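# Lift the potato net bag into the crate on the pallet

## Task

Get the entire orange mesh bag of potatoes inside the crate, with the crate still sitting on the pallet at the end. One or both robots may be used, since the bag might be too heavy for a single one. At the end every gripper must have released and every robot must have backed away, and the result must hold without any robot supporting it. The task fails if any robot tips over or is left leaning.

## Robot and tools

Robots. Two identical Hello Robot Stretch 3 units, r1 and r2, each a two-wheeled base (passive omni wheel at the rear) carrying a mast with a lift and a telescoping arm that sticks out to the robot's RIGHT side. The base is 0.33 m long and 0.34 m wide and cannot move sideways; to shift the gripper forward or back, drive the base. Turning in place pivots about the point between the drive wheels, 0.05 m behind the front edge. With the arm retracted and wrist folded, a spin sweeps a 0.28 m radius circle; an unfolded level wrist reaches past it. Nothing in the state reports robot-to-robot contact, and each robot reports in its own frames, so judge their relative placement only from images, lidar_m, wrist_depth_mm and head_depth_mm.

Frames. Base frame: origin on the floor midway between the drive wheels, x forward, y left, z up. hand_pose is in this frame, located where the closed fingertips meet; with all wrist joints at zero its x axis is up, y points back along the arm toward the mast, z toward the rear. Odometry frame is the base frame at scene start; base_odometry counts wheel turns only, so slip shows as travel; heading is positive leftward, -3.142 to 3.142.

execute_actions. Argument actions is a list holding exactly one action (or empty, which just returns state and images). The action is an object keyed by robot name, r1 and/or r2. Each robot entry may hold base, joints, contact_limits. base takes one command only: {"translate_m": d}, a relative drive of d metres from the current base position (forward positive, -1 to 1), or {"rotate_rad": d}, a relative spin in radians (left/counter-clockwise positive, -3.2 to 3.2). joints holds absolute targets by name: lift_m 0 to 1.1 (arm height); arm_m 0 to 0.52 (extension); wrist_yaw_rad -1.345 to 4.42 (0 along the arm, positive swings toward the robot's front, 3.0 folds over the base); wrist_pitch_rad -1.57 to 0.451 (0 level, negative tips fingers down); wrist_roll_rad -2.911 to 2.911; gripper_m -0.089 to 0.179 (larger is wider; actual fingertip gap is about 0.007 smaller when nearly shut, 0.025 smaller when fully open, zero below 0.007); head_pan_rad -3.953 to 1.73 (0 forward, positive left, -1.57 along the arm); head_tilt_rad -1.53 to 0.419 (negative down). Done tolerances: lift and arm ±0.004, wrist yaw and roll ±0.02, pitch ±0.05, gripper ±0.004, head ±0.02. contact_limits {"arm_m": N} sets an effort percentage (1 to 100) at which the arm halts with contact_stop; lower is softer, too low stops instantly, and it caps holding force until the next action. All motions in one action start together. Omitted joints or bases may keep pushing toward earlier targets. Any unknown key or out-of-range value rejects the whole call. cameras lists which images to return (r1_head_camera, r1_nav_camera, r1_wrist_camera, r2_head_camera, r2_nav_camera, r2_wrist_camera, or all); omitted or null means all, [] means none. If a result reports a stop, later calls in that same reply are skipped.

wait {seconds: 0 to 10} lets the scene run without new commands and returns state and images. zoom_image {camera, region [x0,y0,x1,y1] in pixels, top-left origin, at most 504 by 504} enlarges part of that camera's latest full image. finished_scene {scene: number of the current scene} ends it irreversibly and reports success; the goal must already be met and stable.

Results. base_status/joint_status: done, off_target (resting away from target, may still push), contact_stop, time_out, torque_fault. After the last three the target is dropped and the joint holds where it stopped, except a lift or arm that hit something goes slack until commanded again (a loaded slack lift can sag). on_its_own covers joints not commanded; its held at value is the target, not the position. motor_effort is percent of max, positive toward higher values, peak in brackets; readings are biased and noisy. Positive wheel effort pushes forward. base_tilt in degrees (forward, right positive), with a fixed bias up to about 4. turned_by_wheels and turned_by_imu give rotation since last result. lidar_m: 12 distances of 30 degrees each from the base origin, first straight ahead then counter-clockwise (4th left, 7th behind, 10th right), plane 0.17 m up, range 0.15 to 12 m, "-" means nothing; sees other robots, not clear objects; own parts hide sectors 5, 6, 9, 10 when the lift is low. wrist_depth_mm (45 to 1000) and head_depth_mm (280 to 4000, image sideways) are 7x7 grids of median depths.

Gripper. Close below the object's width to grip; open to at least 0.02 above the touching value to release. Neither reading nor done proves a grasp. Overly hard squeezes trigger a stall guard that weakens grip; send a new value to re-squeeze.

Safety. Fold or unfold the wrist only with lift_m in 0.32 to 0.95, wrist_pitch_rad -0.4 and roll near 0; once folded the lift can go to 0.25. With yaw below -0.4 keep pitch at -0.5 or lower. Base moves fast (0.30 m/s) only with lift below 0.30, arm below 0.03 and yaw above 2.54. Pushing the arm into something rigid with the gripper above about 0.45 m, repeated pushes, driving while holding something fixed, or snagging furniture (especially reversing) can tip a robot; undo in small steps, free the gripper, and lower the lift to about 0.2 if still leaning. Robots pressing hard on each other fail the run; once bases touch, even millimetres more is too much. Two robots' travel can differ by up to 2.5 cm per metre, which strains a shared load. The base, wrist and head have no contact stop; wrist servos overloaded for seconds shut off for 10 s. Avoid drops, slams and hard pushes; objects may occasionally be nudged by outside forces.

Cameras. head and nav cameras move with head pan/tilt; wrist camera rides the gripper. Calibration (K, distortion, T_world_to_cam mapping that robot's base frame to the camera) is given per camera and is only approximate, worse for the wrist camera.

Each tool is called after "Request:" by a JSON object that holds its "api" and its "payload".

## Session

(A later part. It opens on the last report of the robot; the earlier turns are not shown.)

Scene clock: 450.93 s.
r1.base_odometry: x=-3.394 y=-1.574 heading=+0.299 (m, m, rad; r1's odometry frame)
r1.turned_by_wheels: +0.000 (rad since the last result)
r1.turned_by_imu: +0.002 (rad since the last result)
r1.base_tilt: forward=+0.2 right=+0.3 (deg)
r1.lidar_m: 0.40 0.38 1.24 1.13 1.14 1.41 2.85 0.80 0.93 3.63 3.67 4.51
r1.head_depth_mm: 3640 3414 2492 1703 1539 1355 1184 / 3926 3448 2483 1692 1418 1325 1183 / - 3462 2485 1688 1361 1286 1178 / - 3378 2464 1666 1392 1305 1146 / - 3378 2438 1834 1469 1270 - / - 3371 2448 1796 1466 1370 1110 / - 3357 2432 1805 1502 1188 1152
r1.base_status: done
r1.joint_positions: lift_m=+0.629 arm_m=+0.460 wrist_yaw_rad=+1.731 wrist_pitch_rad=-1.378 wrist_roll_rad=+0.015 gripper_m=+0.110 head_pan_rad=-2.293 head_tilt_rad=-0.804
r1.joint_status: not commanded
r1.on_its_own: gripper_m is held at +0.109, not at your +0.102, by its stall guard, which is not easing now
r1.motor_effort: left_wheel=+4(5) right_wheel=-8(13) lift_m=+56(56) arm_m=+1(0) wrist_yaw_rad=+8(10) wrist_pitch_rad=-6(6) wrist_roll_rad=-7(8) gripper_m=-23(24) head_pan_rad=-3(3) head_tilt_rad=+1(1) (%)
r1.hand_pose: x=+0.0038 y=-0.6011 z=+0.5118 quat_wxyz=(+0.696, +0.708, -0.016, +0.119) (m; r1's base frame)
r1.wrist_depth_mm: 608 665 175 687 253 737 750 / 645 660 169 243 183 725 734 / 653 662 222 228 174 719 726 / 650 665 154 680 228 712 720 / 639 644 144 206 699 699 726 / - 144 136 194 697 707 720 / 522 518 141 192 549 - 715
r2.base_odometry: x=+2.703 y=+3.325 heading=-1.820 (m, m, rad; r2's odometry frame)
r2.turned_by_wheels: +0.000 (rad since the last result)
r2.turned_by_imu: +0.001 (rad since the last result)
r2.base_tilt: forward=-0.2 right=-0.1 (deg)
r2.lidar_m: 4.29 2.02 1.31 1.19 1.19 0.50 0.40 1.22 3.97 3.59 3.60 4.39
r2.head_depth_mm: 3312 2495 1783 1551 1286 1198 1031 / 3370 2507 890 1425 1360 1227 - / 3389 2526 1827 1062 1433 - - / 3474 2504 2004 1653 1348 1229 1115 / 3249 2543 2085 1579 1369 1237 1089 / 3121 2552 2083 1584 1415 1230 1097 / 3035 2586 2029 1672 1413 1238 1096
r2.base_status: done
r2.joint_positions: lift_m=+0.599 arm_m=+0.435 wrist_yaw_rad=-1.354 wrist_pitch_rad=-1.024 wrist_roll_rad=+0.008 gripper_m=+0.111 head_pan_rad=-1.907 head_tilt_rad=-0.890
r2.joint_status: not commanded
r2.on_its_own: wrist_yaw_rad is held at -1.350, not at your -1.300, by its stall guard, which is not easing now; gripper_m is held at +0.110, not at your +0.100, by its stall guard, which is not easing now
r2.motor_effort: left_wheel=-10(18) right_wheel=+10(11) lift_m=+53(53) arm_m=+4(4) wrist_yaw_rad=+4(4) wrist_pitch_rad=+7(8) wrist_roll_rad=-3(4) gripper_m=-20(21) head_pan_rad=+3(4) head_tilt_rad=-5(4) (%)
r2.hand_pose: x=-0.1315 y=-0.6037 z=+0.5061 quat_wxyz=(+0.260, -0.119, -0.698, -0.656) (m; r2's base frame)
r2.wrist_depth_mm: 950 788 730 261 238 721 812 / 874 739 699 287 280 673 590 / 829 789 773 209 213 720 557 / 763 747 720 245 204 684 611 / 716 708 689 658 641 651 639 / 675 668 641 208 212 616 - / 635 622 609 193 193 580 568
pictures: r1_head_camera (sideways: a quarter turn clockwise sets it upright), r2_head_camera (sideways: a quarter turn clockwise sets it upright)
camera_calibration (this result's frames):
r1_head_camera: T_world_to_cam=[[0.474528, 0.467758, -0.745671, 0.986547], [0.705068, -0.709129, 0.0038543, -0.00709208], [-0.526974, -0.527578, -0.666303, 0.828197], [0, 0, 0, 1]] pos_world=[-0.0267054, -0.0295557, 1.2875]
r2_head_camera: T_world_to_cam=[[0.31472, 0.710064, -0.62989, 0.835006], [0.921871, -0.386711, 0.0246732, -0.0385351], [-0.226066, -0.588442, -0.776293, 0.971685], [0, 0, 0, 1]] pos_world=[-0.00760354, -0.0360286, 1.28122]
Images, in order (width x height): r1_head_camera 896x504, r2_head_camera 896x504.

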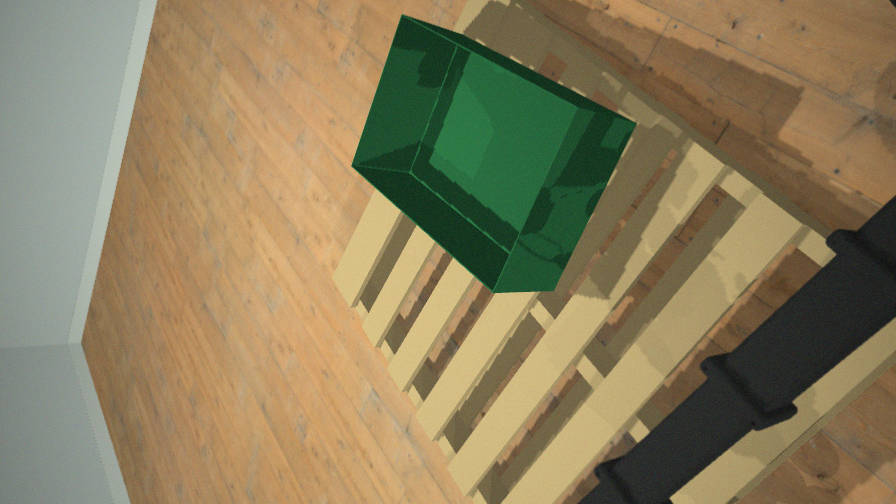

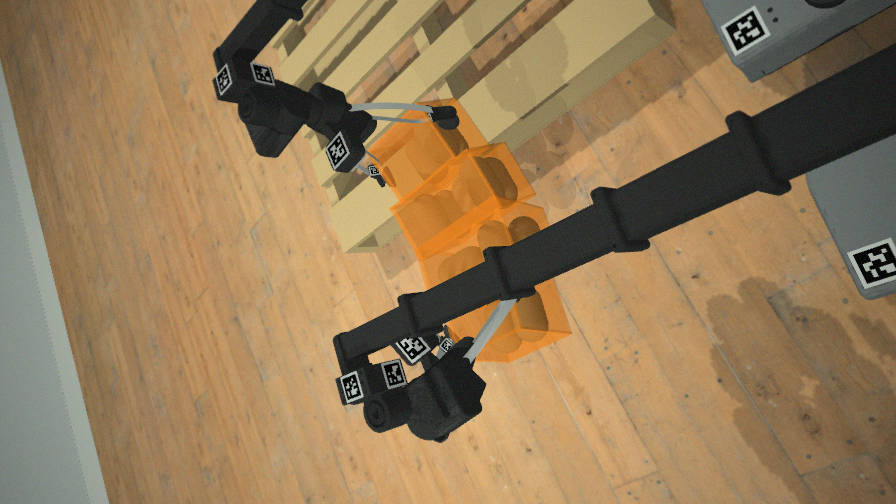

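Request:
{"api": "execute_actions", "payload": {"actions": [{"r2":{"base":{"translate_m":-0.56}},"r1":{"base":{"translate_m":-0.56}}}], "cameras": ["r2_head_camera"]}}

Request:
{"api": "execute_actions", "payload": {"actions": [{"r2":{"base":{"translate_m":-0.5}},"r1":{"base":{"translate_m":-0.5},"joints":{"head_pan_rad":-1.57,"head_tilt_rad":-1.0}}}], "cameras": ["r1_head_camera","r2_head_camera"]}}

Scene clock: 464.80 s.
r1.base_odometry: x=-3.929 y=-1.739 heading=+0.299 (m, m, rad; r1's odometry frame)
r1.turned_by_wheels: +0.000 (rad since the last result)
r1.turned_by_imu: +0.003 (rad since the last result)
r1.base_tilt: forward=+0.1 right=+0.3 (deg)
r1.lidar_m: 0.41 0.38 1.15 1.05 1.06 1.31 2.64 0.53 0.37 0.51 3.74 4.63
r1.head_depth_mm: 3240 3346 2473 1964 1600 1362 1181 / 3375 3415 2481 1949 1596 1352 1180 / 3623 3384 2491 1949 1367 1273 1175 / 3849 3401 2477 1927 1396 1213 1152 / - 3372 2462 1946 1422 1214 - / - 3386 2440 1787 1352 1263 1111 / - 3340 2436 1799 1463 1103 1149
r1.base_status: done
r1.joint_positions: lift_m=+0.629 arm_m=+0.460 wrist_yaw_rad=+1.735 wrist_pitch_rad=-1.376 wrist_roll_rad=+0.007 gripper_m=+0.110 head_pan_rad=-2.293 head_tilt_rad=-0.804
r1.joint_status: not commanded
r1.on_its_own: gripper_m is held at +0.109, not at your +0.102, by its stall guard, which is not easing now
r1.motor_effort: left_wheel=+5(7) right_wheel=-9(14) lift_m=+55(57) arm_m=+1(1) wrist_yaw_rad=+5(10) wrist_pitch_rad=-7(7) wrist_roll_rad=-4(7) gripper_m=-23(24) head_pan_rad=-3(3) head_tilt_rad=+1(1) (%)
r1.hand_pose: x=+0.0044 y=-0.6009 z=+0.5118 quat_wxyz=(+0.696, +0.707, -0.013, +0.124) (m; r1's base frame)
r1.wrist_depth_mm: 626 624 176 269 251 589 747 / 659 548 170 243 183 596 605 / 651 604 223 229 174 704 710 / 647 529 153 550 229 590 598 / 635 601 144 207 561 674 703 / - 141 136 194 564 569 580 / 440 374 140 193 558 - 670
r2.base_odometry: x=+2.841 y=+3.868 heading=-1.821 (m, m, rad; r2's odometry frame)
r2.turned_by_wheels: +0.000 (rad since the last result)
r2.turned_by_imu: +0.002 (rad since the last result)
r2.base_tilt: forward=-0.3 right=+0.0 (deg)
r2.lidar_m: 4.85 1.84 1.20 1.09 1.10 1.35 0.40 0.70 0.78 3.69 3.69 4.54
r2.head_depth_mm: 3360 2503 1750 1467 1210 1207 1029 / 3384 2518 910 1278 1279 1177 - / 3408 2507 1841 1078 1348 - - / 3457 2515 1983 1522 1350 1109 1107 / 3296 2507 2056 1429 1252 1182 1088 / 3260 2540 2083 1438 1368 1239 1093 / 3099 2566 2028 1660 1426 1243 1093
r2.base_status: done
r2.joint_positions: lift_m=+0.599 arm_m=+0.435 wrist_yaw_rad=-1.354 wrist_pitch_rad=-1.020 wrist_roll_rad=+0.007 gripper_m=+0.111 head_pan_rad=-1.907 head_tilt_rad=-0.890
r2.joint_status: not commanded
r2.on_its_own: wrist_yaw_rad is held at -1.350, not at your -1.300, by its stall guard, which is not easing now; gripper_m is held at +0.110, not at your +0.100, by its stall guard, which is not easing now
r2.motor_effort: left_wheel=-11(18) right_wheel=+10(11) lift_m=+53(53) arm_m=+4(4) wrist_yaw_rad=+4(5) wrist_pitch_rad=+6(7) wrist_roll_rad=-2(2) gripper_m=-20(21) head_pan_rad=+2(3) head_tilt_rad=-5(4) (%)
r2.hand_pose: x=-0.1324 y=-0.6039 z=+0.5065 quat_wxyz=(+0.262, -0.119, -0.698, -0.656) (m; r2's base frame)
r2.wrist_depth_mm: 964 786 750 288 235 562 809 / 873 736 707 291 284 704 585 / 684 658 637 209 214 612 558 / 625 617 589 242 205 620 606 / 679 689 586 548 530 539 633 / 552 544 529 208 213 599 - / 526 501 499 193 194 476 562
pictures: r2_head_camera (sideways: a quarter turn clockwise sets it upright)
camera_calibration (this result's frames):
r2_head_camera: T_world_to_cam=[[0.31472, 0.710063, -0.62989, 0.835006], [0.921871, -0.386711, 0.0246732, -0.0385351], [-0.226066, -0.588442, -0.776292, 0.971685], [0, 0, 0, 1]] pos_world=[-0.00760355, -0.0360286, 1.28122]
Images, in order (width x height): r2_head_camera 896x504.

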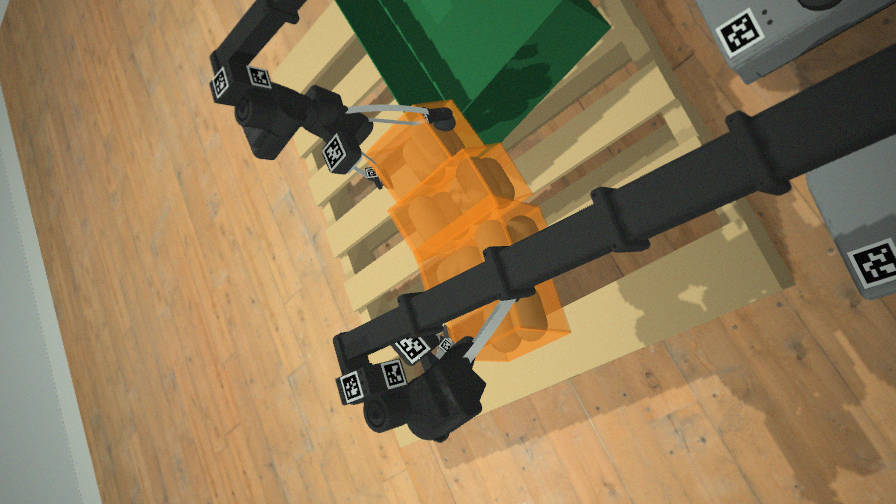

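Scene clock: 470.87 s.
r1.base_odometry: x=-4.407 y=-1.887 heading=+0.299 (m, m, rad; r1's odometry frame)
r1.turned_by_wheels: +0.000 (rad since the last result)
r1.turned_by_imu: +0.002 (rad since the last result)
r1.base_tilt: forward=+0.3 right=+0.3 (deg)
r1.lidar_m: 0.41 0.38 1.07 0.97 0.98 1.22 2.46 3.01 0.45 0.39 0.39 0.46
r1.head_depth_mm: 2962 2366 1939 1647 1429 1265 1133 / 2964 2337 1924 1645 1454 - - / 2923 2335 1960 1377 1268 1169 1160 / 2903 2307 - 1370 1268 1127 1158 / 2920 2290 1912 1025 1244 1107 1136 / 2859 2284 1889 1328 1220 1087 1115 / 2860 2266 1874 1446 1208 1084 1101
r1.base_status: done
r1.joint_positions: lift_m=+0.629 arm_m=+0.460 wrist_yaw_rad=+1.738 wrist_pitch_rad=-1.373 wrist_roll_rad=+0.003 gripper_m=+0.110 head_pan_rad=-1.577 head_tilt_rad=-0.987
r1.joint_status: all done
r1.on_its_own: gripper_m is held at +0.109, not at your +0.102, by its stall guard, which is not easing now
r1.motor_effort: left_wheel=+6(8) right_wheel=-10(14) lift_m=+56(56) arm_m=+1(1) wrist_yaw_rad=+2(4) wrist_pitch_rad=-7(7) wrist_roll_rad=-2(4) gripper_m=-23(23) head_pan_rad=+4(37) head_tilt_rad=-4(15) (%)
r1.hand_pose: x=+0.0049 y=-0.6007 z=+0.5119 quat_wxyz=(+0.696, +0.707, -0.011, +0.127) (m; r1's base frame)
r1.wrist_depth_mm: 642 411 176 274 248 602 617 / 653 386 171 245 183 595 735 / 651 403 194 227 173 706 601 / 648 431 154 547 230 580 602 / 636 396 143 207 522 698 703 / - 140 137 195 526 575 581 / 626 386 140 193 531 - 637
r2.base_odometry: x=+2.965 y=+4.352 heading=-1.821 (m, m, rad; r2's odometry frame)
r2.turned_by_wheels: +0.000 (rad since the last result)
r2.turned_by_imu: +0.002 (rad since the last result)
r2.base_tilt: forward=-0.3 right=+0.0 (deg)
r2.lidar_m: 5.37 1.75 1.12 1.01 1.02 1.25 0.40 0.63 0.37 0.38 3.78 4.63
r2.head_depth_mm: 3416 2492 1918 1635 1263 1225 1032 / 3384 2509 915 1374 1267 1208 - / 3397 2515 1997 1083 1291 - - / 3451 2543 1983 1391 1222 1105 1116 / 3378 2573 2076 1428 1252 1186 1074 / 3320 2561 2074 1552 1308 1173 1053 / 3152 2549 2013 1579 1332 1161 1041
r2.base_status: done
r2.joint_positions: lift_m=+0.599 arm_m=+0.435 wrist_yaw_rad=-1.354 wrist_pitch_rad=-1.017 wrist_roll_rad=+0.004 gripper_m=+0.111 head_pan_rad=-1.907 head_tilt_rad=-0.890
r2.joint_status: not commanded
r2.on_its_own: wrist_yaw_rad is held at -1.350, not at your -1.300, by its stall guard, which is not easing now; gripper_m is held at +0.110, not at your +0.100, by its stall guard, which is not easing now
r2.motor_effort: left_wheel=-11(17) right_wheel=+10(12) lift_m=+53(53) arm_m=+3(4) wrist_yaw_rad=+3(4) wrist_pitch_rad=+5(6) wrist_roll_rad=-1(2) gripper_m=-20(20) head_pan_rad=+4(3) head_tilt_rad=-4(4) (%)
r2.hand_pose: x=-0.1331 y=-0.6041 z=+0.5069 quat_wxyz=(+0.264, -0.120, -0.697, -0.655) (m; r2's base frame)
r2.wrist_depth_mm: 990 773 584 289 234 832 823 / 750 815 564 290 253 763 592 / 690 672 414 210 214 508 556 / 626 607 451 242 208 453 600 / 700 697 513 536 520 507 628 / 548 542 456 208 212 495 - / 636 613 389 192 194 388 321
pictures: r1_head_camera (sideways: a quarter turn clockwise sets it upright), r2_head_camera (sideways: a quarter turn clockwise sets it upright)
camera_calibration (this result's frames):
r1_head_camera: T_world_to_cam=[[0.0518384, 0.789437, -0.611639, 0.814468], [0.997375, -0.0719269, -0.00830464, 0.0069539], [-0.0505493, -0.609603, -0.791093, 0.987579], [0, 0, 0, 1]] pos_world=[0.000765125, -0.0404388, 1.27949]
r2_head_camera: T_world_to_cam=[[0.31472, 0.710063, -0.62989, 0.835006], [0.921871, -0.386711, 0.0246732, -0.0385351], [-0.226066, -0.588442, -0.776292, 0.971685], [0, 0, 0, 1]] pos_world=[-0.00760354, -0.0360286, 1.28122]
Images, in order (width x height): r1_head_camera 896x504, r2_head_camera 896x504.

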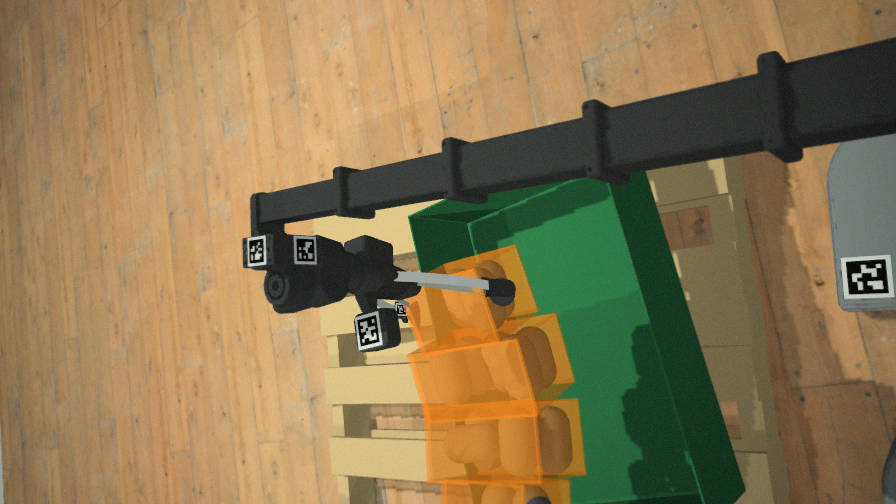

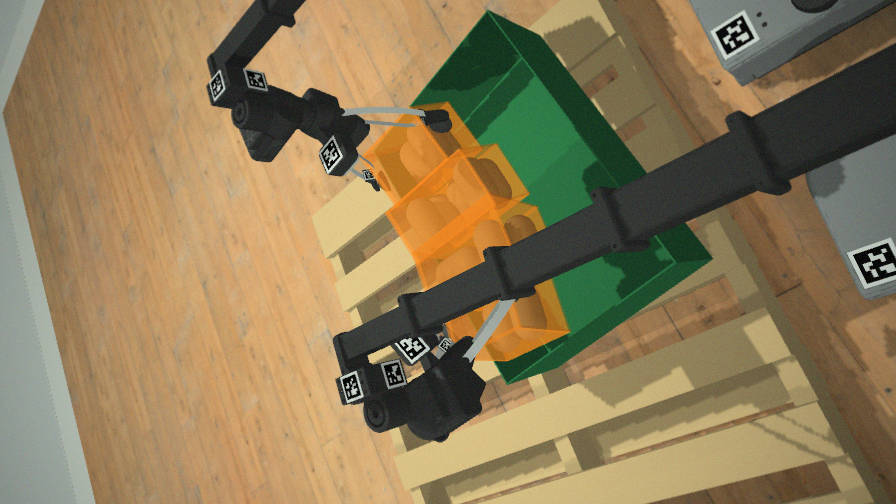

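Request:
{"api": "execute_actions", "payload": {"actions": [{"r2":{"base":{"translate_m":-0.08},"joints":{"arm_m":0.465}},"r1":{"base":{"translate_m":-0.08},"joints":{"arm_m":0.49}}}], "cameras": []}}

Request:
{"api": "execute_actions", "payload": {"actions": [{"r2":{"joints":{"lift_m":0.45}},"r1":{"joints":{"lift_m":0.48}}}], "cameras": ["r1_head_camera","r2_head_camera"]}}

Scene clock: 480.40 s.
r1.base_odometry: x=-4.483 y=-1.910 heading=+0.300 (m, m, rad; r1's odometry frame)
r1.turned_by_wheels: +0.000 (rad since the last result)
r1.turned_by_imu: +0.001 (rad since the last result)
r1.base_tilt: forward=+0.2 right=+0.3 (deg)
r1.lidar_m: 0.41 0.39 1.05 0.96 0.97 1.20 2.44 2.93 0.47 0.41 0.41 0.49
r1.head_depth_mm: 2972 2346 1945 1640 1424 1267 1130 / 2927 2343 1930 1625 1452 - - / 2975 2323 1959 1669 1178 1175 1161 / 2927 2379 1868 1395 1264 1162 1154 / 2897 2288 1937 1057 1273 1105 1134 / 2866 2285 1879 1039 1239 1094 1121 / 2856 2263 1886 1273 1236 1085 1110
r1.base_status: done
r1.joint_positions: lift_m=+0.629 arm_m=+0.490 wrist_yaw_rad=+1.738 wrist_pitch_rad=-1.374 wrist_roll_rad=+0.002 gripper_m=+0.110 head_pan_rad=-1.577 head_tilt_rad=-0.988
r1.joint_status: all done
r1.on_its_own: gripper_m is held at +0.109, not at your +0.102, by its stall guard, which is not easing now
r1.motor_effort: left_wheel=+6(8) right_wheel=-10(15) lift_m=+56(56) arm_m=+5(8) wrist_yaw_rad=+1(3) wrist_pitch_rad=-7(8) wrist_roll_rad=-1(2) gripper_m=-23(23) head_pan_rad=+3(3) head_tilt_rad=-4(4) (%)
r1.hand_pose: x=+0.0047 y=-0.6304 z=+0.5119 quat_wxyz=(+0.696, +0.707, -0.011, +0.127) (m; r1's base frame)
r1.wrist_depth_mm: 650 401 176 560 248 600 756 / 654 382 170 246 182 712 610 / 647 394 193 228 173 590 718 / 642 430 154 544 232 690 608 / 636 422 144 207 491 581 597 / - 140 137 195 497 705 584 / 625 343 140 192 415 - 582
r2.base_odometry: x=+2.985 y=+4.430 heading=-1.822 (m, m, rad; r2's odometry frame)
r2.turned_by_wheels: +0.000 (rad since the last result)
r2.turned_by_imu: +0.001 (rad since the last result)
r2.base_tilt: forward=-0.3 right=-0.1 (deg)
r2.lidar_m: 5.43 1.72 1.10 1.00 1.00 1.23 0.40 0.66 0.39 0.36 3.80 4.64
r2.head_depth_mm: 3369 2482 1909 1634 1312 1221 1029 / 3426 2493 1811 1334 1242 1203 - / 3400 2513 1866 1115 1289 - - / 3453 2530 2006 1086 1235 1126 1120 / 3442 2560 2056 1122 1250 1153 1075 / 3336 2561 2072 1472 1275 1134 1056 / 3158 2591 2015 1602 1323 1180 1022
r2.base_status: done
r2.joint_positions: lift_m=+0.599 arm_m=+0.465 wrist_yaw_rad=-1.353 wrist_pitch_rad=-1.017 wrist_roll_rad=+0.004 gripper_m=+0.111 head_pan_rad=-1.907 head_tilt_rad=-0.890
r2.joint_status: all done
r2.on_its_own: wrist_yaw_rad is held at -1.350, not at your -1.300, by its stall guard, which is not easing now; gripper_m is held at +0.110, not at your +0.100, by its stall guard, which is not easing now
r2.motor_effort: left_wheel=-11(18) right_wheel=+10(11) lift_m=+53(53) arm_m=+3(5) wrist_yaw_rad=+3(4) wrist_pitch_rad=+6(6) wrist_roll_rad=-1(1) gripper_m=-19(20) head_pan_rad=+3(3) head_tilt_rad=-4(4) (%)
r2.hand_pose: x=-0.1329 y=-0.6342 z=+0.5068 quat_wxyz=(+0.264, -0.119, -0.697, -0.655) (m; r2's base frame)
r2.wrist_depth_mm: 960 927 512 289 235 820 817 / 742 708 602 290 255 753 602 / 694 788 434 210 214 492 568 / 666 710 472 241 207 463 609 / 590 572 486 266 527 524 626 / 668 675 429 209 213 496 - / 520 509 380 193 194 469 332
pictures: none
No camera images: the call's "cameras" was empty. Leave "cameras" out to get every camera's image.

Scene clock: 482.60 s.
r1.base_odometry: x=-4.483 y=-1.910 heading=+0.300 (m, m, rad; r1's odometry frame)
r1.turned_by_wheels: +0.000 (rad since the last result)
r1.turned_by_imu: +0.000 (rad since the last result)
r1.base_tilt: forward=+0.3 right=+0.4 (deg)
r1.lidar_m: 0.41 0.38 1.06 0.96 0.97 1.20 2.43 2.93 0.47 0.41 0.41 0.48
r1.head_depth_mm: 2988 2361 1930 1636 1436 1263 1136 / 2951 2361 1934 1634 1423 1259 1148 / 2927 2338 1918 1657 1415 1172 - / 2929 2315 1955 1373 1258 1158 1160 / 2864 2283 1890 1360 1197 1110 1140 / 2893 2280 1891 1304 1164 1093 1117 / 2844 2255 1880 1452 1186 1084 1114
r1.base_status: not commanded
r1.joint_positions: lift_m=+0.480 arm_m=+0.490 wrist_yaw_rad=+1.738 wrist_pitch_rad=-1.374 wrist_roll_rad=+0.002 gripper_m=+0.110 head_pan_rad=-1.577 head_tilt_rad=-0.988
r1.joint_status: all done
r1.on_its_own: gripper_m is held at +0.109, not at your +0.102, by its stall guard, which is not easing now
r1.motor_effort: left_wheel=+6(6) right_wheel=-10(10) lift_m=+38(49) arm_m=+6(6) wrist_yaw_rad=+2(2) wrist_pitch_rad=-7(7) wrist_roll_rad=-2(2) gripper_m=-23(22) head_pan_rad=+3(3) head_tilt_rad=-5(5) (%)
r1.hand_pose: x=+0.0047 y=-0.6304 z=+0.3625 quat_wxyz=(+0.696, +0.707, -0.011, +0.127) (m; r1's base frame)
r1.wrist_depth_mm: 275 373 176 400 248 339 256 / 280 355 170 245 182 309 260 / 284 385 194 228 174 304 258 / 291 380 153 391 232 317 254 / 279 378 144 207 404 307 247 / - 140 136 195 402 278 244 / 309 346 140 193 396 - 239
r2.base_odometry: x=+2.985 y=+4.430 heading=-1.822 (m, m, rad; r2's odometry frame)
r2.turned_by_wheels: +0.000 (rad since the last result)
r2.turned_by_imu: +0.000 (rad since the last result)
r2.base_tilt: forward=-0.3 right=+0.0 (deg)
r2.lidar_m: 5.43 1.73 1.10 1.00 1.00 1.23 0.40 0.67 0.39 0.36 3.82 4.67
r2.head_depth_mm: 3350 2518 1965 1601 1310 1226 1034 / 3380 2512 1825 1347 1244 1205 1123 / 3425 2524 1985 1224 1241 1190 - / 3454 2541 1980 1345 1195 1111 1120 / 3423 2533 2001 1640 1223 1157 1064 / 3305 2547 2010 1579 1293 1141 1059 / 3166 2559 2013 1578 1320 1183 1023
r2.base_status: not commanded
r2.joint_positions: lift_m=+0.450 arm_m=+0.465 wrist_yaw_rad=-1.353 wrist_pitch_rad=-1.017 wrist_roll_rad=+0.004 gripper_m=+0.111 head_pan_rad=-1.907 head_tilt_rad=-0.890
r2.joint_status: all done
r2.on_its_own: wrist_yaw_rad is held at -1.350, not at your -1.300, by its stall guard, which is not easing now; gripper_m is held at +0.110, not at your +0.100, by its stall guard, which is not easing now
r2.motor_effort: left_wheel=-11(11) right_wheel=+10(10) lift_m=+20(47) arm_m=+3(3) wrist_yaw_rad=+3(2) wrist_pitch_rad=+5(6) wrist_roll_rad=-1(1) gripper_m=-20(20) head_pan_rad=+3(4) head_tilt_rad=-4(4) (%)
r2.hand_pose: x=-0.1329 y=-0.6342 z=+0.3584 quat_wxyz=(+0.264, -0.119, -0.697, -0.655) (m; r2's base frame)
r2.wrist_depth_mm: 576 547 432 291 235 395 293 / 640 338 465 289 253 406 273 / 502 322 351 210 214 419 275 / 583 291 379 242 208 403 282 / 432 263 403 263 386 388 286 / 520 224 380 208 213 362 267 / 380 233 354 193 194 348 316
pictures: r1_head_camera (sideways: a quarter turn clockwise sets it upright), r2_head_camera (sideways: a quarter turn clockwise sets it upright)
camera_calibration (this result's frames):
r1_head_camera: T_world_to_cam=[[0.0517634, 0.789491, -0.611576, 0.814385], [0.997382, -0.0718311, -0.00830994, 0.00696077], [-0.0504908, -0.609544, -0.791142, 0.987643], [0, 0, 0, 1]] pos_world=[0.000768993, -0.0404375, 1.27948]
r2_head_camera: T_world_to_cam=[[0.31472, 0.710064, -0.62989, 0.835006], [0.921871, -0.386711, 0.0246732, -0.0385351], [-0.226066, -0.588442, -0.776292, 0.971685], [0, 0, 0, 1]] pos_world=[-0.00760353, -0.0360286, 1.28122]
Images, in order (width x height): r1_head_camera 896x504, r2_head_camera 896x504.

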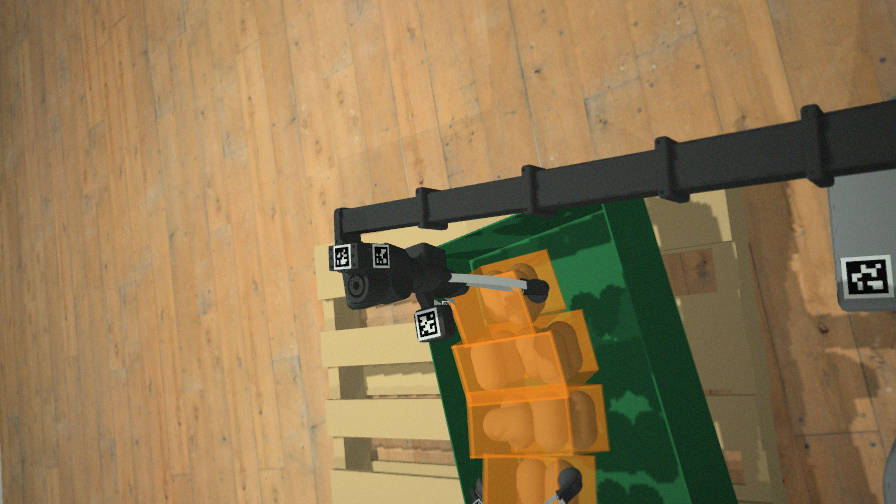

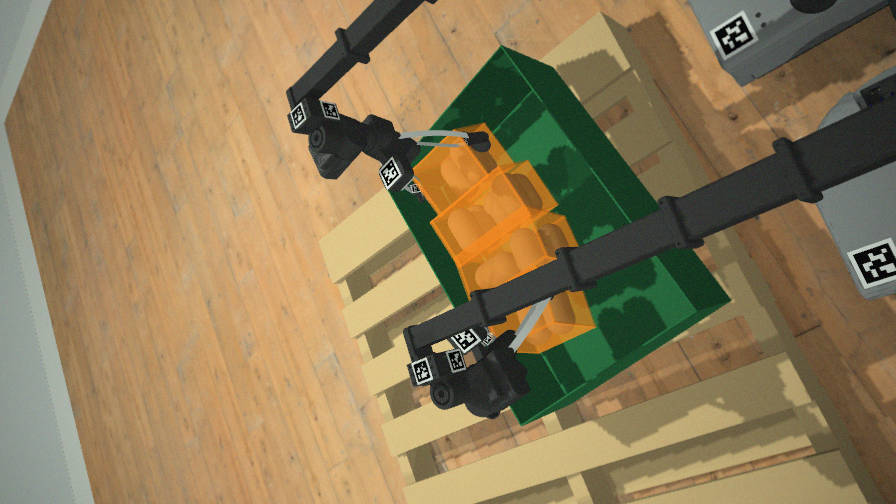

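Request:
{"api": "execute_actions", "payload": {"actions": [{"r2":{"joints":{"lift_m":0.54}},"r1":{"joints":{"lift_m":0.57}}}], "cameras": []}}

Request:
{"api": "execute_actions", "payload": {"actions": [{"r2":{"joints":{"arm_m":0.39}},"r1":{"joints":{"arm_m":0.41}}}], "cameras": []}}

Request:
{"api": "execute_actions", "payload": {"actions": [{"r2":{"joints":{"lift_m":0.44}},"r1":{"joints":{"lift_m":0.47}}}], "cameras": ["r1_head_camera","r2_head_camera"]}}

Scene clock: 489.17 s.
r1.base_odometry: x=-4.483 y=-1.910 heading=+0.300 (m, m, rad; r1's odometry frame)
r1.turned_by_wheels: +0.000 (rad since the last result)
r1.turned_by_imu: +0.000 (rad since the last result)
r1.base_tilt: forward=+0.0 right=+0.3 (deg)
r1.lidar_m: 0.41 0.39 1.05 0.96 0.97 1.20 2.44 2.93 0.47 0.41 0.41 0.48
r1.head_depth_mm: 2977 2356 1936 1648 1436 1264 1132 / 2930 2348 1931 1646 1424 1275 - / 2949 2336 1940 1664 1133 1172 1159 / 2970 2320 2007 1372 1262 1159 1160 / 2924 2276 1923 1095 1245 1106 1135 / 2902 2276 1883 1314 1218 1099 1123 / 2837 2261 1876 1454 1213 1087 1111
r1.base_status: not commanded
r1.joint_positions: lift_m=+0.569 arm_m=+0.490 wrist_yaw_rad=+1.738 wrist_pitch_rad=-1.374 wrist_roll_rad=+0.002 gripper_m=+0.110 head_pan_rad=-1.577 head_tilt_rad=-0.988
r1.joint_status: all done
r1.on_its_own: gripper_m is held at +0.109, not at your +0.102, by its stall guard, which is not easing now
r1.motor_effort: left_wheel=+7(7) right_wheel=-10(10) lift_m=+57(60) arm_m=+6(5) wrist_yaw_rad=+1(2) wrist_pitch_rad=-7(7) wrist_roll_rad=-2(1) gripper_m=-22(23) head_pan_rad=+3(3) head_tilt_rad=-4(4) (%)
r1.hand_pose: x=+0.0047 y=-0.6304 z=+0.4519 quat_wxyz=(+0.696, +0.707, -0.011, +0.127) (m; r1's base frame)
r1.wrist_depth_mm: 593 373 175 500 249 391 542 / 589 355 170 246 183 357 652 / 318 397 193 228 174 371 530 / 317 430 154 481 232 391 642 / 574 418 144 207 494 381 520 / - 140 137 195 482 639 531 / 311 345 140 192 416 - 630
r2.base_odometry: x=+2.985 y=+4.430 heading=-1.822 (m, m, rad; r2's odometry frame)
r2.turned_by_wheels: +0.000 (rad since the last result)
r2.turned_by_imu: +0.001 (rad since the last result)
r2.base_tilt: forward=-0.3 right=+0.0 (deg)
r2.lidar_m: 5.42 1.73 1.10 1.00 1.00 1.23 0.40 0.66 0.39 0.36 3.80 4.68
r2.head_depth_mm: 3374 2498 1811 1643 1313 1215 1034 / 3417 2492 992 1381 1244 1202 1119 / 3413 2537 1939 1154 1264 1187 - / 3411 2510 1988 1155 1221 1124 1118 / 3387 2546 1991 1585 1243 1152 1076 / 3290 2534 2025 1541 1274 1141 1059 / 3178 2571 2031 1577 1324 1180 1029
r2.base_status: not commanded
r2.joint_positions: lift_m=+0.539 arm_m=+0.465 wrist_yaw_rad=-1.353 wrist_pitch_rad=-1.017 wrist_roll_rad=+0.004 gripper_m=+0.111 head_pan_rad=-1.907 head_tilt_rad=-0.890
r2.joint_status: all done
r2.on_its_own: wrist_yaw_rad is held at -1.350, not at your -1.300, by its stall guard, which is not easing now; gripper_m is held at +0.110, not at your +0.100, by its stall guard, which is not easing now
r2.motor_effort: left_wheel=-12(11) right_wheel=+10(10) lift_m=+53(56) arm_m=+3(3) wrist_yaw_rad=+4(3) wrist_pitch_rad=+5(5) wrist_roll_rad=-1(1) gripper_m=-20(20) head_pan_rad=+2(3) head_tilt_rad=-4(4) (%)
r2.hand_pose: x=-0.1329 y=-0.6342 z=+0.4468 quat_wxyz=(+0.264, -0.119, -0.697, -0.655) (m; r2's base frame)
r2.wrist_depth_mm: 874 859 487 290 234 465 743 / 661 645 461 289 254 436 581 / 598 586 351 209 214 419 541 / 654 654 380 242 208 436 533 / 529 512 455 266 470 471 322 / 615 607 427 208 214 436 280 / 460 446 367 193 193 419 318
pictures: none
No camera images: the call's "cameras" was empty. Leave "cameras" out to get every camera's image.

Scene clock: 490.97 s.
r1.base_odometry: x=-4.483 y=-1.910 heading=+0.300 (m, m, rad; r1's odometry frame)
r1.turned_by_wheels: +0.000 (rad since the last result)
r1.turned_by_imu: +0.000 (rad since the last result)
r1.base_tilt: forward=+0.3 right=+0.3 (deg)
r1.lidar_m: 0.41 0.39 1.05 0.96 0.97 1.20 2.43 2.93 0.47 0.41 0.41 0.49
r1.head_depth_mm: 2996 2369 1939 1650 1425 1268 1135 / 2967 2338 1926 1638 1428 1270 - / 2940 2341 1964 1639 1135 1168 1161 / 2935 2316 1989 1403 1245 1154 1158 / 2883 2292 1884 1398 1042 1108 1135 / 2855 2275 1900 1300 1015 1099 1115 / 2817 2279 1884 1444 985 1083 1112
r1.base_status: not commanded
r1.joint_positions: lift_m=+0.569 arm_m=+0.410 wrist_yaw_rad=+1.738 wrist_pitch_rad=-1.373 wrist_roll_rad=+0.002 gripper_m=+0.110 head_pan_rad=-1.577 head_tilt_rad=-0.988
r1.joint_status: all done
r1.on_its_own: gripper_m is held at +0.109, not at your +0.102, by its stall guard, which is not easing now
r1.motor_effort: left_wheel=+7(6) right_wheel=-10(10) lift_m=+57(57) arm_m=-5(7) wrist_yaw_rad=+2(2) wrist_pitch_rad=-7(7) wrist_roll_rad=-2(2) gripper_m=-23(23) head_pan_rad=+3(3) head_tilt_rad=-4(4) (%)
r1.hand_pose: x=+0.0050 y=-0.5511 z=+0.4519 quat_wxyz=(+0.696, +0.707, -0.011, +0.127) (m; r1's base frame)
r1.wrist_depth_mm: 595 604 176 269 250 479 374 / 595 601 169 242 184 434 370 / 588 589 221 229 175 429 533 / 585 479 153 483 228 446 531 / - 297 143 207 500 429 520 / - 140 137 194 492 385 517 / 572 296 140 192 490 - 515
r2.base_odometry: x=+2.985 y=+4.430 heading=-1.822 (m, m, rad; r2's odometry frame)
r2.turned_by_wheels: +0.000 (rad since the last result)
r2.turned_by_imu: +0.000 (rad since the last result)
r2.base_tilt: forward=-0.2 right=+0.0 (deg)
r2.lidar_m: 5.43 1.72 1.10 1.00 1.00 1.23 0.40 0.67 0.39 0.36 3.81 4.66
r2.head_depth_mm: 3363 2461 1814 1641 1311 1218 1029 / 3396 2502 896 1287 1235 1200 1121 / 3349 2514 1987 1105 1190 1182 - / 3424 2526 1995 1382 1017 1125 1115 / 3440 2529 2016 1619 1222 1152 1072 / 3291 2564 2006 1587 1278 1138 1059 / 3188 2579 2017 1588 1317 1185 1027
r2.base_status: not commanded
r2.joint_positions: lift_m=+0.539 arm_m=+0.390 wrist_yaw_rad=-1.353 wrist_pitch_rad=-1.017 wrist_roll_rad=+0.004 gripper_m=+0.111 head_pan_rad=-1.907 head_tilt_rad=-0.890
r2.joint_status: all done
r2.on_its_own: wrist_yaw_rad is held at -1.350, not at your -1.300, by its stall guard, which is not easing now; gripper_m is held at +0.110, not at your +0.100, by its stall guard, which is not easing now
r2.motor_effort: left_wheel=-11(11) right_wheel=+10(10) lift_m=+53(53) arm_m=-3(4) wrist_yaw_rad=+2(3) wrist_pitch_rad=+5(6) wrist_roll_rad=-1(1) gripper_m=-20(19) head_pan_rad=+4(2) head_tilt_rad=-4(4) (%)
r2.hand_pose: x=-0.1330 y=-0.5597 z=+0.4469 quat_wxyz=(+0.265, -0.119, -0.697, -0.655) (m; r2's base frame)
r2.wrist_depth_mm: 877 667 521 288 235 775 563 / 664 490 596 291 254 697 521 / 602 444 519 210 213 644 493 / 677 423 516 241 207 397 586 / 532 381 493 481 463 402 588 / 611 312 466 209 207 383 - / 466 339 447 194 189 337 -
pictures: none
No camera images: the call's "cameras" was empty. Leave "cameras" out to get every camera's image.

Scene clock: 492.70 s.
r1.base_odometry: x=-4.483 y=-1.910 heading=+0.300 (m, m, rad; r1's odometry frame)
r1.turned_by_wheels: +0.000 (rad since the last result)
r1.turned_by_imu: +0.000 (rad since the last result)
r1.base_tilt: forward=+0.2 right=+0.2 (deg)
r1.lidar_m: 0.41 0.39 1.05 0.96 0.97 1.20 2.44 2.93 0.47 0.41 0.41 0.49
r1.head_depth_mm: 2963 2350 1945 1639 1432 1262 1139 / 2971 2358 1930 1644 1416 1262 1139 / 2949 2331 1917 1651 1424 1170 - / 2893 2324 1865 1373 1242 1156 1154 / 2930 2276 1898 1369 1106 1111 1138 / 2860 2299 1892 1358 1078 1095 1115 / 2859 2266 1879 1453 1078 1086 1116
r1.base_status: not commanded
r1.joint_positions: lift_m=+0.470 arm_m=+0.410 wrist_yaw_rad=+1.738 wrist_pitch_rad=-1.373 wrist_roll_rad=+0.002 gripper_m=+0.110 head_pan_rad=-1.577 head_tilt_rad=-0.988
r1.joint_status: all done
r1.on_its_own: gripper_m is held at +0.109, not at your +0.102, by its stall guard, which is not easing now
r1.motor_effort: left_wheel=+6(6) right_wheel=-9(10) lift_m=+39(49) arm_m=-5(5) wrist_yaw_rad=+2(2) wrist_pitch_rad=-7(7) wrist_roll_rad=-2(1) gripper_m=-23(23) head_pan_rad=+3(3) head_tilt_rad=-5(5) (%)
r1.hand_pose: x=+0.0050 y=-0.5511 z=+0.3525 quat_wxyz=(+0.696, +0.707, -0.011, +0.127) (m; r1's base frame)
r1.wrist_depth_mm: 496 230 176 270 250 417 322 / 496 220 170 242 183 409 318 / 489 256 220 229 175 404 312 / 486 263 153 388 229 406 309 / 481 256 144 207 395 401 303 / - 140 137 194 391 386 300 / 203 251 140 193 385 - 296
r2.base_odometry: x=+2.985 y=+4.430 heading=-1.822 (m, m, rad; r2's odometry frame)
r2.turned_by_wheels: +0.000 (rad since the last result)
r2.turned_by_imu: +0.000 (rad since the last result)
r2.base_tilt: forward=-0.3 right=+0.0 (deg)
r2.lidar_m: 5.41 1.72 1.10 1.00 1.01 1.23 0.40 0.66 0.39 0.36 3.81 4.67
r2.head_depth_mm: 3318 2486 1970 1610 1317 1222 1035 / 3320 2499 1976 1094 1235 1203 1118 / 3369 2505 1986 1360 1149 1176 - / 3413 2525 1992 1407 1106 1111 1121 / 3461 2547 2014 1616 1218 1151 1077 / 3303 2556 2002 1578 1301 1135 1058 / 3143 2564 2014 1578 1320 1185 1025
r2.base_status: not commanded
r2.joint_positions: lift_m=+0.440 arm_m=+0.390 wrist_yaw_rad=-1.353 wrist_pitch_rad=-1.017 wrist_roll_rad=+0.004 gripper_m=+0.111 head_pan_rad=-1.907 head_tilt_rad=-0.890
r2.joint_status: all done
r2.on_its_own: wrist_yaw_rad is held at -1.350, not at your -1.300, by its stall guard, which is not easing now; gripper_m is held at +0.110, not at your +0.100, by its stall guard, which is not easing now
r2.motor_effort: left_wheel=-11(11) right_wheel=+10(10) lift_m=+20(47) arm_m=-3(2) wrist_yaw_rad=+2(3) wrist_pitch_rad=+5(5) wrist_roll_rad=-1(1) gripper_m=-20(20) head_pan_rad=+3(3) head_tilt_rad=-4(4) (%)
r2.hand_pose: x=-0.1330 y=-0.5597 z=+0.3484 quat_wxyz=(+0.265, -0.119, -0.697, -0.655) (m; r2's base frame)
r2.wrist_depth_mm: 556 401 507 290 235 300 499 / 300 386 481 291 255 284 477 / 280 380 442 209 214 293 450 / 261 368 419 241 207 302 233 / 257 358 398 380 373 370 212 / 252 314 375 210 208 354 186 / 247 340 357 193 190 330 221
pictures: r1_head_camera (sideways: a quarter turn clockwise sets it upright), r2_head_camera (sideways: a quarter turn clockwise sets it upright)
camera_calibration (this result's frames):
r1_head_camera: T_world_to_cam=[[0.0517637, 0.789523, -0.611534, 0.814331], [0.997382, -0.0718308, -0.00831339, 0.00696525], [-0.0504906, -0.609503, -0.791174, 0.987684], [0, 0, 0, 1]] pos_world=[0.000768995, -0.0404364, 1.27948]
r2_head_camera: T_world_to_cam=[[0.31472, 0.710063, -0.62989, 0.835006], [0.921871, -0.386711, 0.0246732, -0.0385351], [-0.226066, -0.588442, -0.776292, 0.971685], [0, 0, 0, 1]] pos_world=[-0.00760354, -0.0360286, 1.28122]
Images, in order (width x height): r1_head_camera 896x504, r2_head_camera 896x504.

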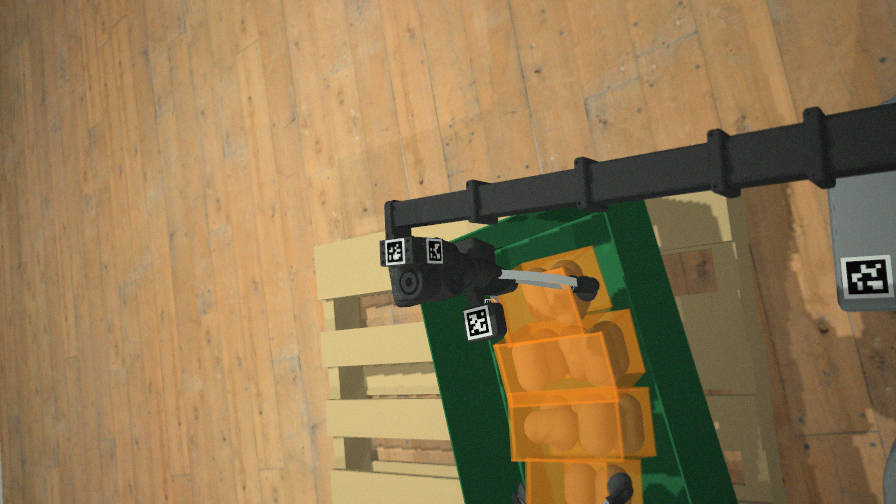

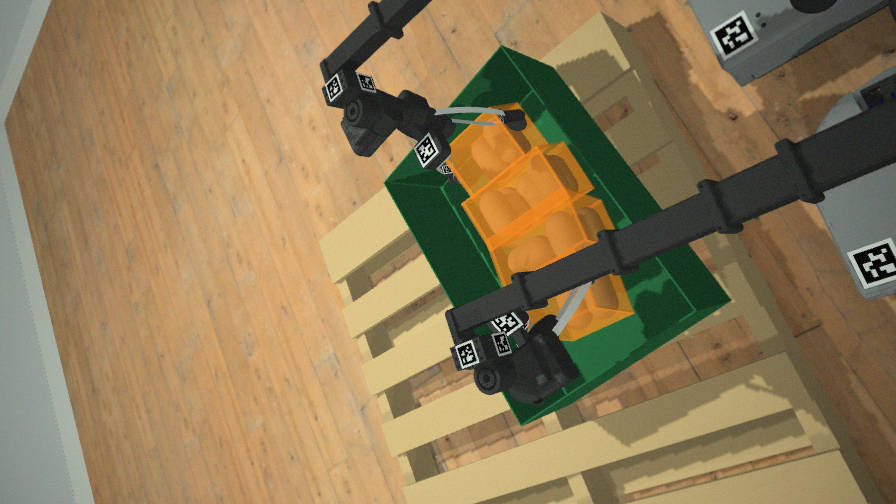

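Request:
{"api": "execute_actions", "payload": {"actions": [{"r2":{"base":{"translate_m":0.04},"joints":{"lift_m":0.46}},"r1":{"base":{"translate_m":0.04},"joints":{"lift_m":0.49}}}], "cameras": []}}

Request:
{"api": "execute_actions", "payload": {"actions": [{"r2":{"joints":{"lift_m":0.36}},"r1":{"joints":{"lift_m":0.39}}}], "cameras": ["r1_head_camera","r2_head_camera"]}}

Scene clock: 499.63 s.
r1.base_odometry: x=-4.445 y=-1.899 heading=+0.300 (m, m, rad; r1's odometry frame)
r1.turned_by_wheels: +0.000 (rad since the last result)
r1.turned_by_imu: +0.001 (rad since the last result)
r1.base_tilt: forward=+0.0 right=+0.3 (deg)
r1.lidar_m: 0.41 0.39 1.06 0.97 0.97 1.21 2.45 2.97 0.46 0.40 0.40 0.48
r1.head_depth_mm: 3015 2347 1953 1643 1429 1264 1136 / 2954 2326 1920 1642 1426 1264 1130 / 2923 2326 1910 1671 1412 1171 - / 2933 2298 1914 1369 1251 1149 1155 / 2895 2286 1902 1363 1084 1107 1140 / 2876 2274 1889 1367 1064 1090 1116 / 2874 2274 1877 1448 1072 1088 1114
r1.base_status: done
r1.joint_positions: lift_m=+0.489 arm_m=+0.410 wrist_yaw_rad=+1.738 wrist_pitch_rad=-1.373 wrist_roll_rad=+0.002 gripper_m=+0.110 head_pan_rad=-1.577 head_tilt_rad=-0.988
r1.joint_status: all done
r1.on_its_own: gripper_m is held at +0.109, not at your +0.102, by its stall guard, which is not easing now
r1.motor_effort: left_wheel=+5(10) right_wheel=-9(11) lift_m=+57(60) arm_m=-5(5) wrist_yaw_rad=+2(2) wrist_pitch_rad=-7(8) wrist_roll_rad=-2(2) gripper_m=-23(23) head_pan_rad=+3(3) head_tilt_rad=-5(4) (%)
r1.hand_pose: x=+0.0049 y=-0.5511 z=+0.3719 quat_wxyz=(+0.696, +0.707, -0.011, +0.127) (m; r1's base frame)
r1.wrist_depth_mm: 513 259 176 269 250 435 313 / 512 234 169 243 183 415 309 / 507 275 222 229 175 410 301 / 499 285 154 407 228 427 298 / 496 275 143 206 418 418 293 / - 140 137 194 411 376 288 / 220 270 140 193 409 - 285
r2.base_odometry: x=+2.975 y=+4.391 heading=-1.822 (m, m, rad; r2's odometry frame)
r2.turned_by_wheels: +0.000 (rad since the last result)
r2.turned_by_imu: +0.000 (rad since the last result)
r2.base_tilt: forward=-0.4 right=+0.1 (deg)
r2.lidar_m: 5.39 1.74 1.11 1.00 1.01 1.24 0.40 0.65 0.38 0.36 3.79 4.64
r2.head_depth_mm: 3352 2494 1967 1589 1267 1219 1032 / 3354 2506 1973 1077 1213 1200 1121 / 3426 2528 1994 1385 1151 1165 - / 3390 2536 2000 1388 1094 1111 1111 / 3396 2543 2021 1621 1210 1192 1073 / 3308 2592 2000 1592 1334 1153 1062 / 3147 2595 2036 1580 1336 1145 1025
r2.base_status: done
r2.joint_positions: lift_m=+0.459 arm_m=+0.390 wrist_yaw_rad=-1.353 wrist_pitch_rad=-1.018 wrist_roll_rad=+0.004 gripper_m=+0.111 head_pan_rad=-1.907 head_tilt_rad=-0.890
r2.joint_status: all done
r2.on_its_own: wrist_yaw_rad is held at -1.350, not at your -1.300, by its stall guard, which is not easing now; gripper_m is held at +0.110, not at your +0.100, by its stall guard, which is not easing now
r2.motor_effort: left_wheel=-10(13) right_wheel=+9(14) lift_m=+53(55) arm_m=-3(3) wrist_yaw_rad=+3(3) wrist_pitch_rad=+6(6) wrist_roll_rad=-1(1) gripper_m=-20(21) head_pan_rad=+2(4) head_tilt_rad=-4(4) (%)
r2.hand_pose: x=-0.1328 y=-0.5597 z=+0.3668 quat_wxyz=(+0.265, -0.119, -0.697, -0.655) (m; r2's base frame)
r2.wrist_depth_mm: 596 383 540 288 235 318 499 / 539 372 507 290 252 304 487 / 562 362 465 210 214 310 452 / 281 354 436 242 207 318 506 / 261 339 416 396 387 385 237 / 243 299 391 208 209 370 201 / 237 327 373 194 191 345 234
pictures: none
No camera images: the call's "cameras" was empty. Leave "cameras" out to get every camera's image.

Scene clock: 501.37 s.
r1.base_odometry: x=-4.445 y=-1.899 heading=+0.300 (m, m, rad; r1's odometry frame)
r1.turned_by_wheels: +0.000 (rad since the last result)
r1.turned_by_imu: +0.000 (rad since the last result)
r1.base_tilt: forward=+0.0 right=+0.4 (deg)
r1.lidar_m: 0.41 0.39 1.06 0.97 0.98 1.21 2.45 2.97 0.46 0.40 0.40 0.48
r1.head_depth_mm: 2983 2346 1946 1645 1429 1261 1141 / 2964 2331 1925 1642 1418 1262 1150 / 2951 2301 1911 1632 1370 1170 - / 2924 2318 1782 1528 1245 1149 1157 / 2919 2304 1888 1362 1160 1108 1133 / 2852 2268 1892 1370 1182 1092 1116 / 2847 2263 1876 1449 1234 1084 1117
r1.base_status: not commanded
r1.joint_positions: lift_m=+0.390 arm_m=+0.410 wrist_yaw_rad=+1.738 wrist_pitch_rad=-1.373 wrist_roll_rad=+0.002 gripper_m=+0.110 head_pan_rad=-1.577 head_tilt_rad=-0.988
r1.joint_status: all done
r1.on_its_own: gripper_m is held at +0.109, not at your +0.102, by its stall guard, which is not easing now
r1.motor_effort: left_wheel=+3(5) right_wheel=-9(9) lift_m=+39(51) arm_m=-5(5) wrist_yaw_rad=+3(1) wrist_pitch_rad=-7(7) wrist_roll_rad=-2(2) gripper_m=-23(22) head_pan_rad=+3(3) head_tilt_rad=-4(4) (%)
r1.hand_pose: x=+0.0049 y=-0.5511 z=+0.2725 quat_wxyz=(+0.696, +0.707, -0.011, +0.127) (m; r1's base frame)
r1.wrist_depth_mm: 185 262 176 271 252 330 315 / 189 234 170 242 183 326 306 / 189 275 221 229 174 327 302 / 191 283 154 306 229 321 298 / 184 276 144 206 313 318 293 / - 140 137 194 311 318 288 / 206 269 140 193 307 - 285
r2.base_odometry: x=+2.975 y=+4.391 heading=-1.822 (m, m, rad; r2's odometry frame)
r2.turned_by_wheels: +0.000 (rad since the last result)
r2.turned_by_imu: +0.000 (rad since the last result)
r2.base_tilt: forward=-0.2 right=+0.1 (deg)
r2.lidar_m: 5.39 1.74 1.11 1.00 1.01 1.24 0.40 0.65 0.38 0.36 3.80 4.64
r2.head_depth_mm: 3357 2505 1972 1266 1257 1221 1034 / 3400 2491 1994 1283 1215 1203 1121 / 3419 2495 1999 1413 1197 1171 - / 3420 2478 1998 1381 1177 1099 1115 / 3418 2529 2009 1582 1195 1190 1072 / 3296 2548 1987 1586 1326 1156 1055 / 3188 2565 2001 1577 1342 1142 1025
r2.base_status: not commanded
r2.joint_positions: lift_m=+0.360 arm_m=+0.390 wrist_yaw_rad=-1.353 wrist_pitch_rad=-1.018 wrist_roll_rad=+0.004 gripper_m=+0.111 head_pan_rad=-1.907 head_tilt_rad=-0.890
r2.joint_status: all done
r2.on_its_own: wrist_yaw_rad is held at -1.350, not at your -1.300, by its stall guard, which is not easing now; gripper_m is held at +0.110, not at your +0.100, by its stall guard, which is not easing now
r2.motor_effort: left_wheel=-10(10) right_wheel=+8(9) lift_m=+20(46) arm_m=-3(3) wrist_yaw_rad=+3(3) wrist_pitch_rad=+6(5) wrist_roll_rad=-1(1) gripper_m=-21(20) head_pan_rad=+1(2) head_tilt_rad=-5(4) (%)
r2.hand_pose: x=-0.1328 y=-0.5597 z=+0.2683 quat_wxyz=(+0.265, -0.119, -0.697, -0.655) (m; r2's base frame)
r2.wrist_depth_mm: 266 386 414 289 235 275 197 / 260 373 382 290 254 302 200 / 256 359 353 209 215 310 205 / 252 336 331 243 208 310 208 / 247 320 316 301 297 300 211 / 241 298 296 209 213 282 196 / 237 282 280 194 194 267 233
pictures: r1_head_camera (sideways: a quarter turn clockwise sets it upright), r2_head_camera (sideways: a quarter turn clockwise sets it upright)
camera_calibration (this result's frames):
r1_head_camera: T_world_to_cam=[[0.0517326, 0.789549, -0.611503, 0.81429], [0.997385, -0.071791, -0.00831602, 0.00696866], [-0.0504663, -0.609473, -0.791199, 0.987716], [0, 0, 0, 1]] pos_world=[0.000770601, -0.0404357, 1.27948]
r2_head_camera: T_world_to_cam=[[0.31472, 0.710063, -0.62989, 0.835006], [0.921871, -0.386711, 0.0246732, -0.0385351], [-0.226066, -0.588442, -0.776292, 0.971685], [0, 0, 0, 1]] pos_world=[-0.00760354, -0.0360286, 1.28122]
Images, in order (width x height): r1_head_camera 896x504, r2_head_camera 896x504.

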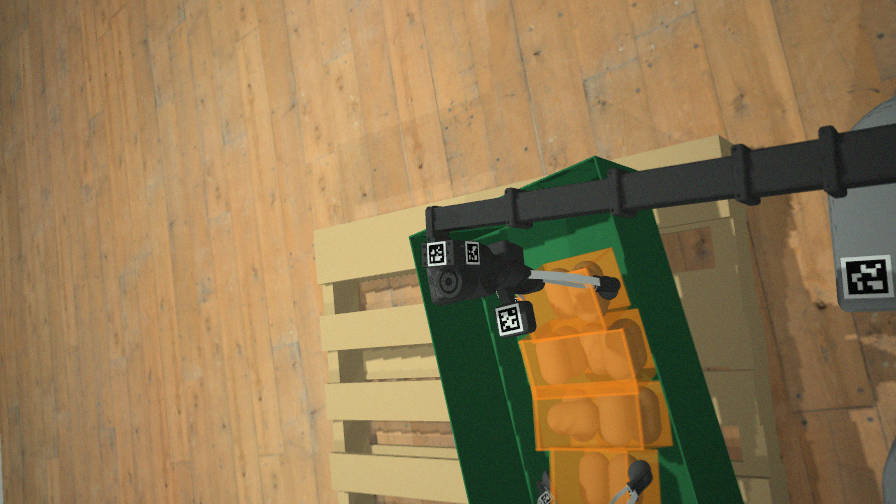

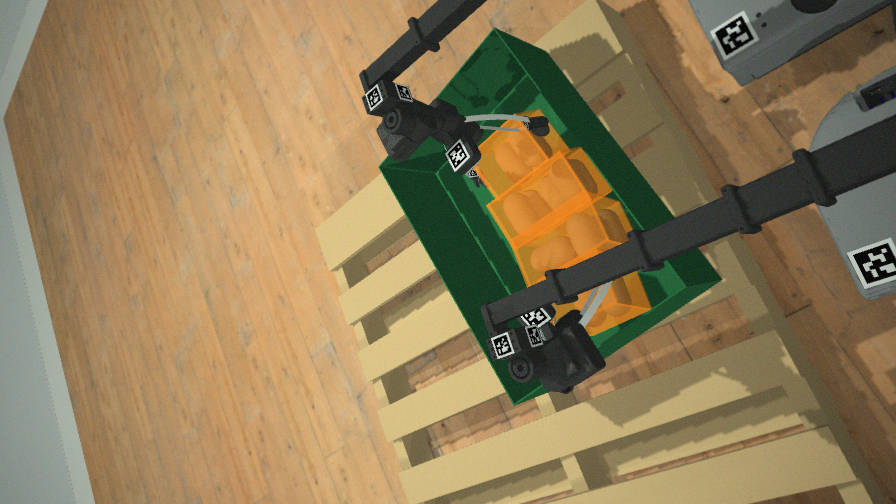

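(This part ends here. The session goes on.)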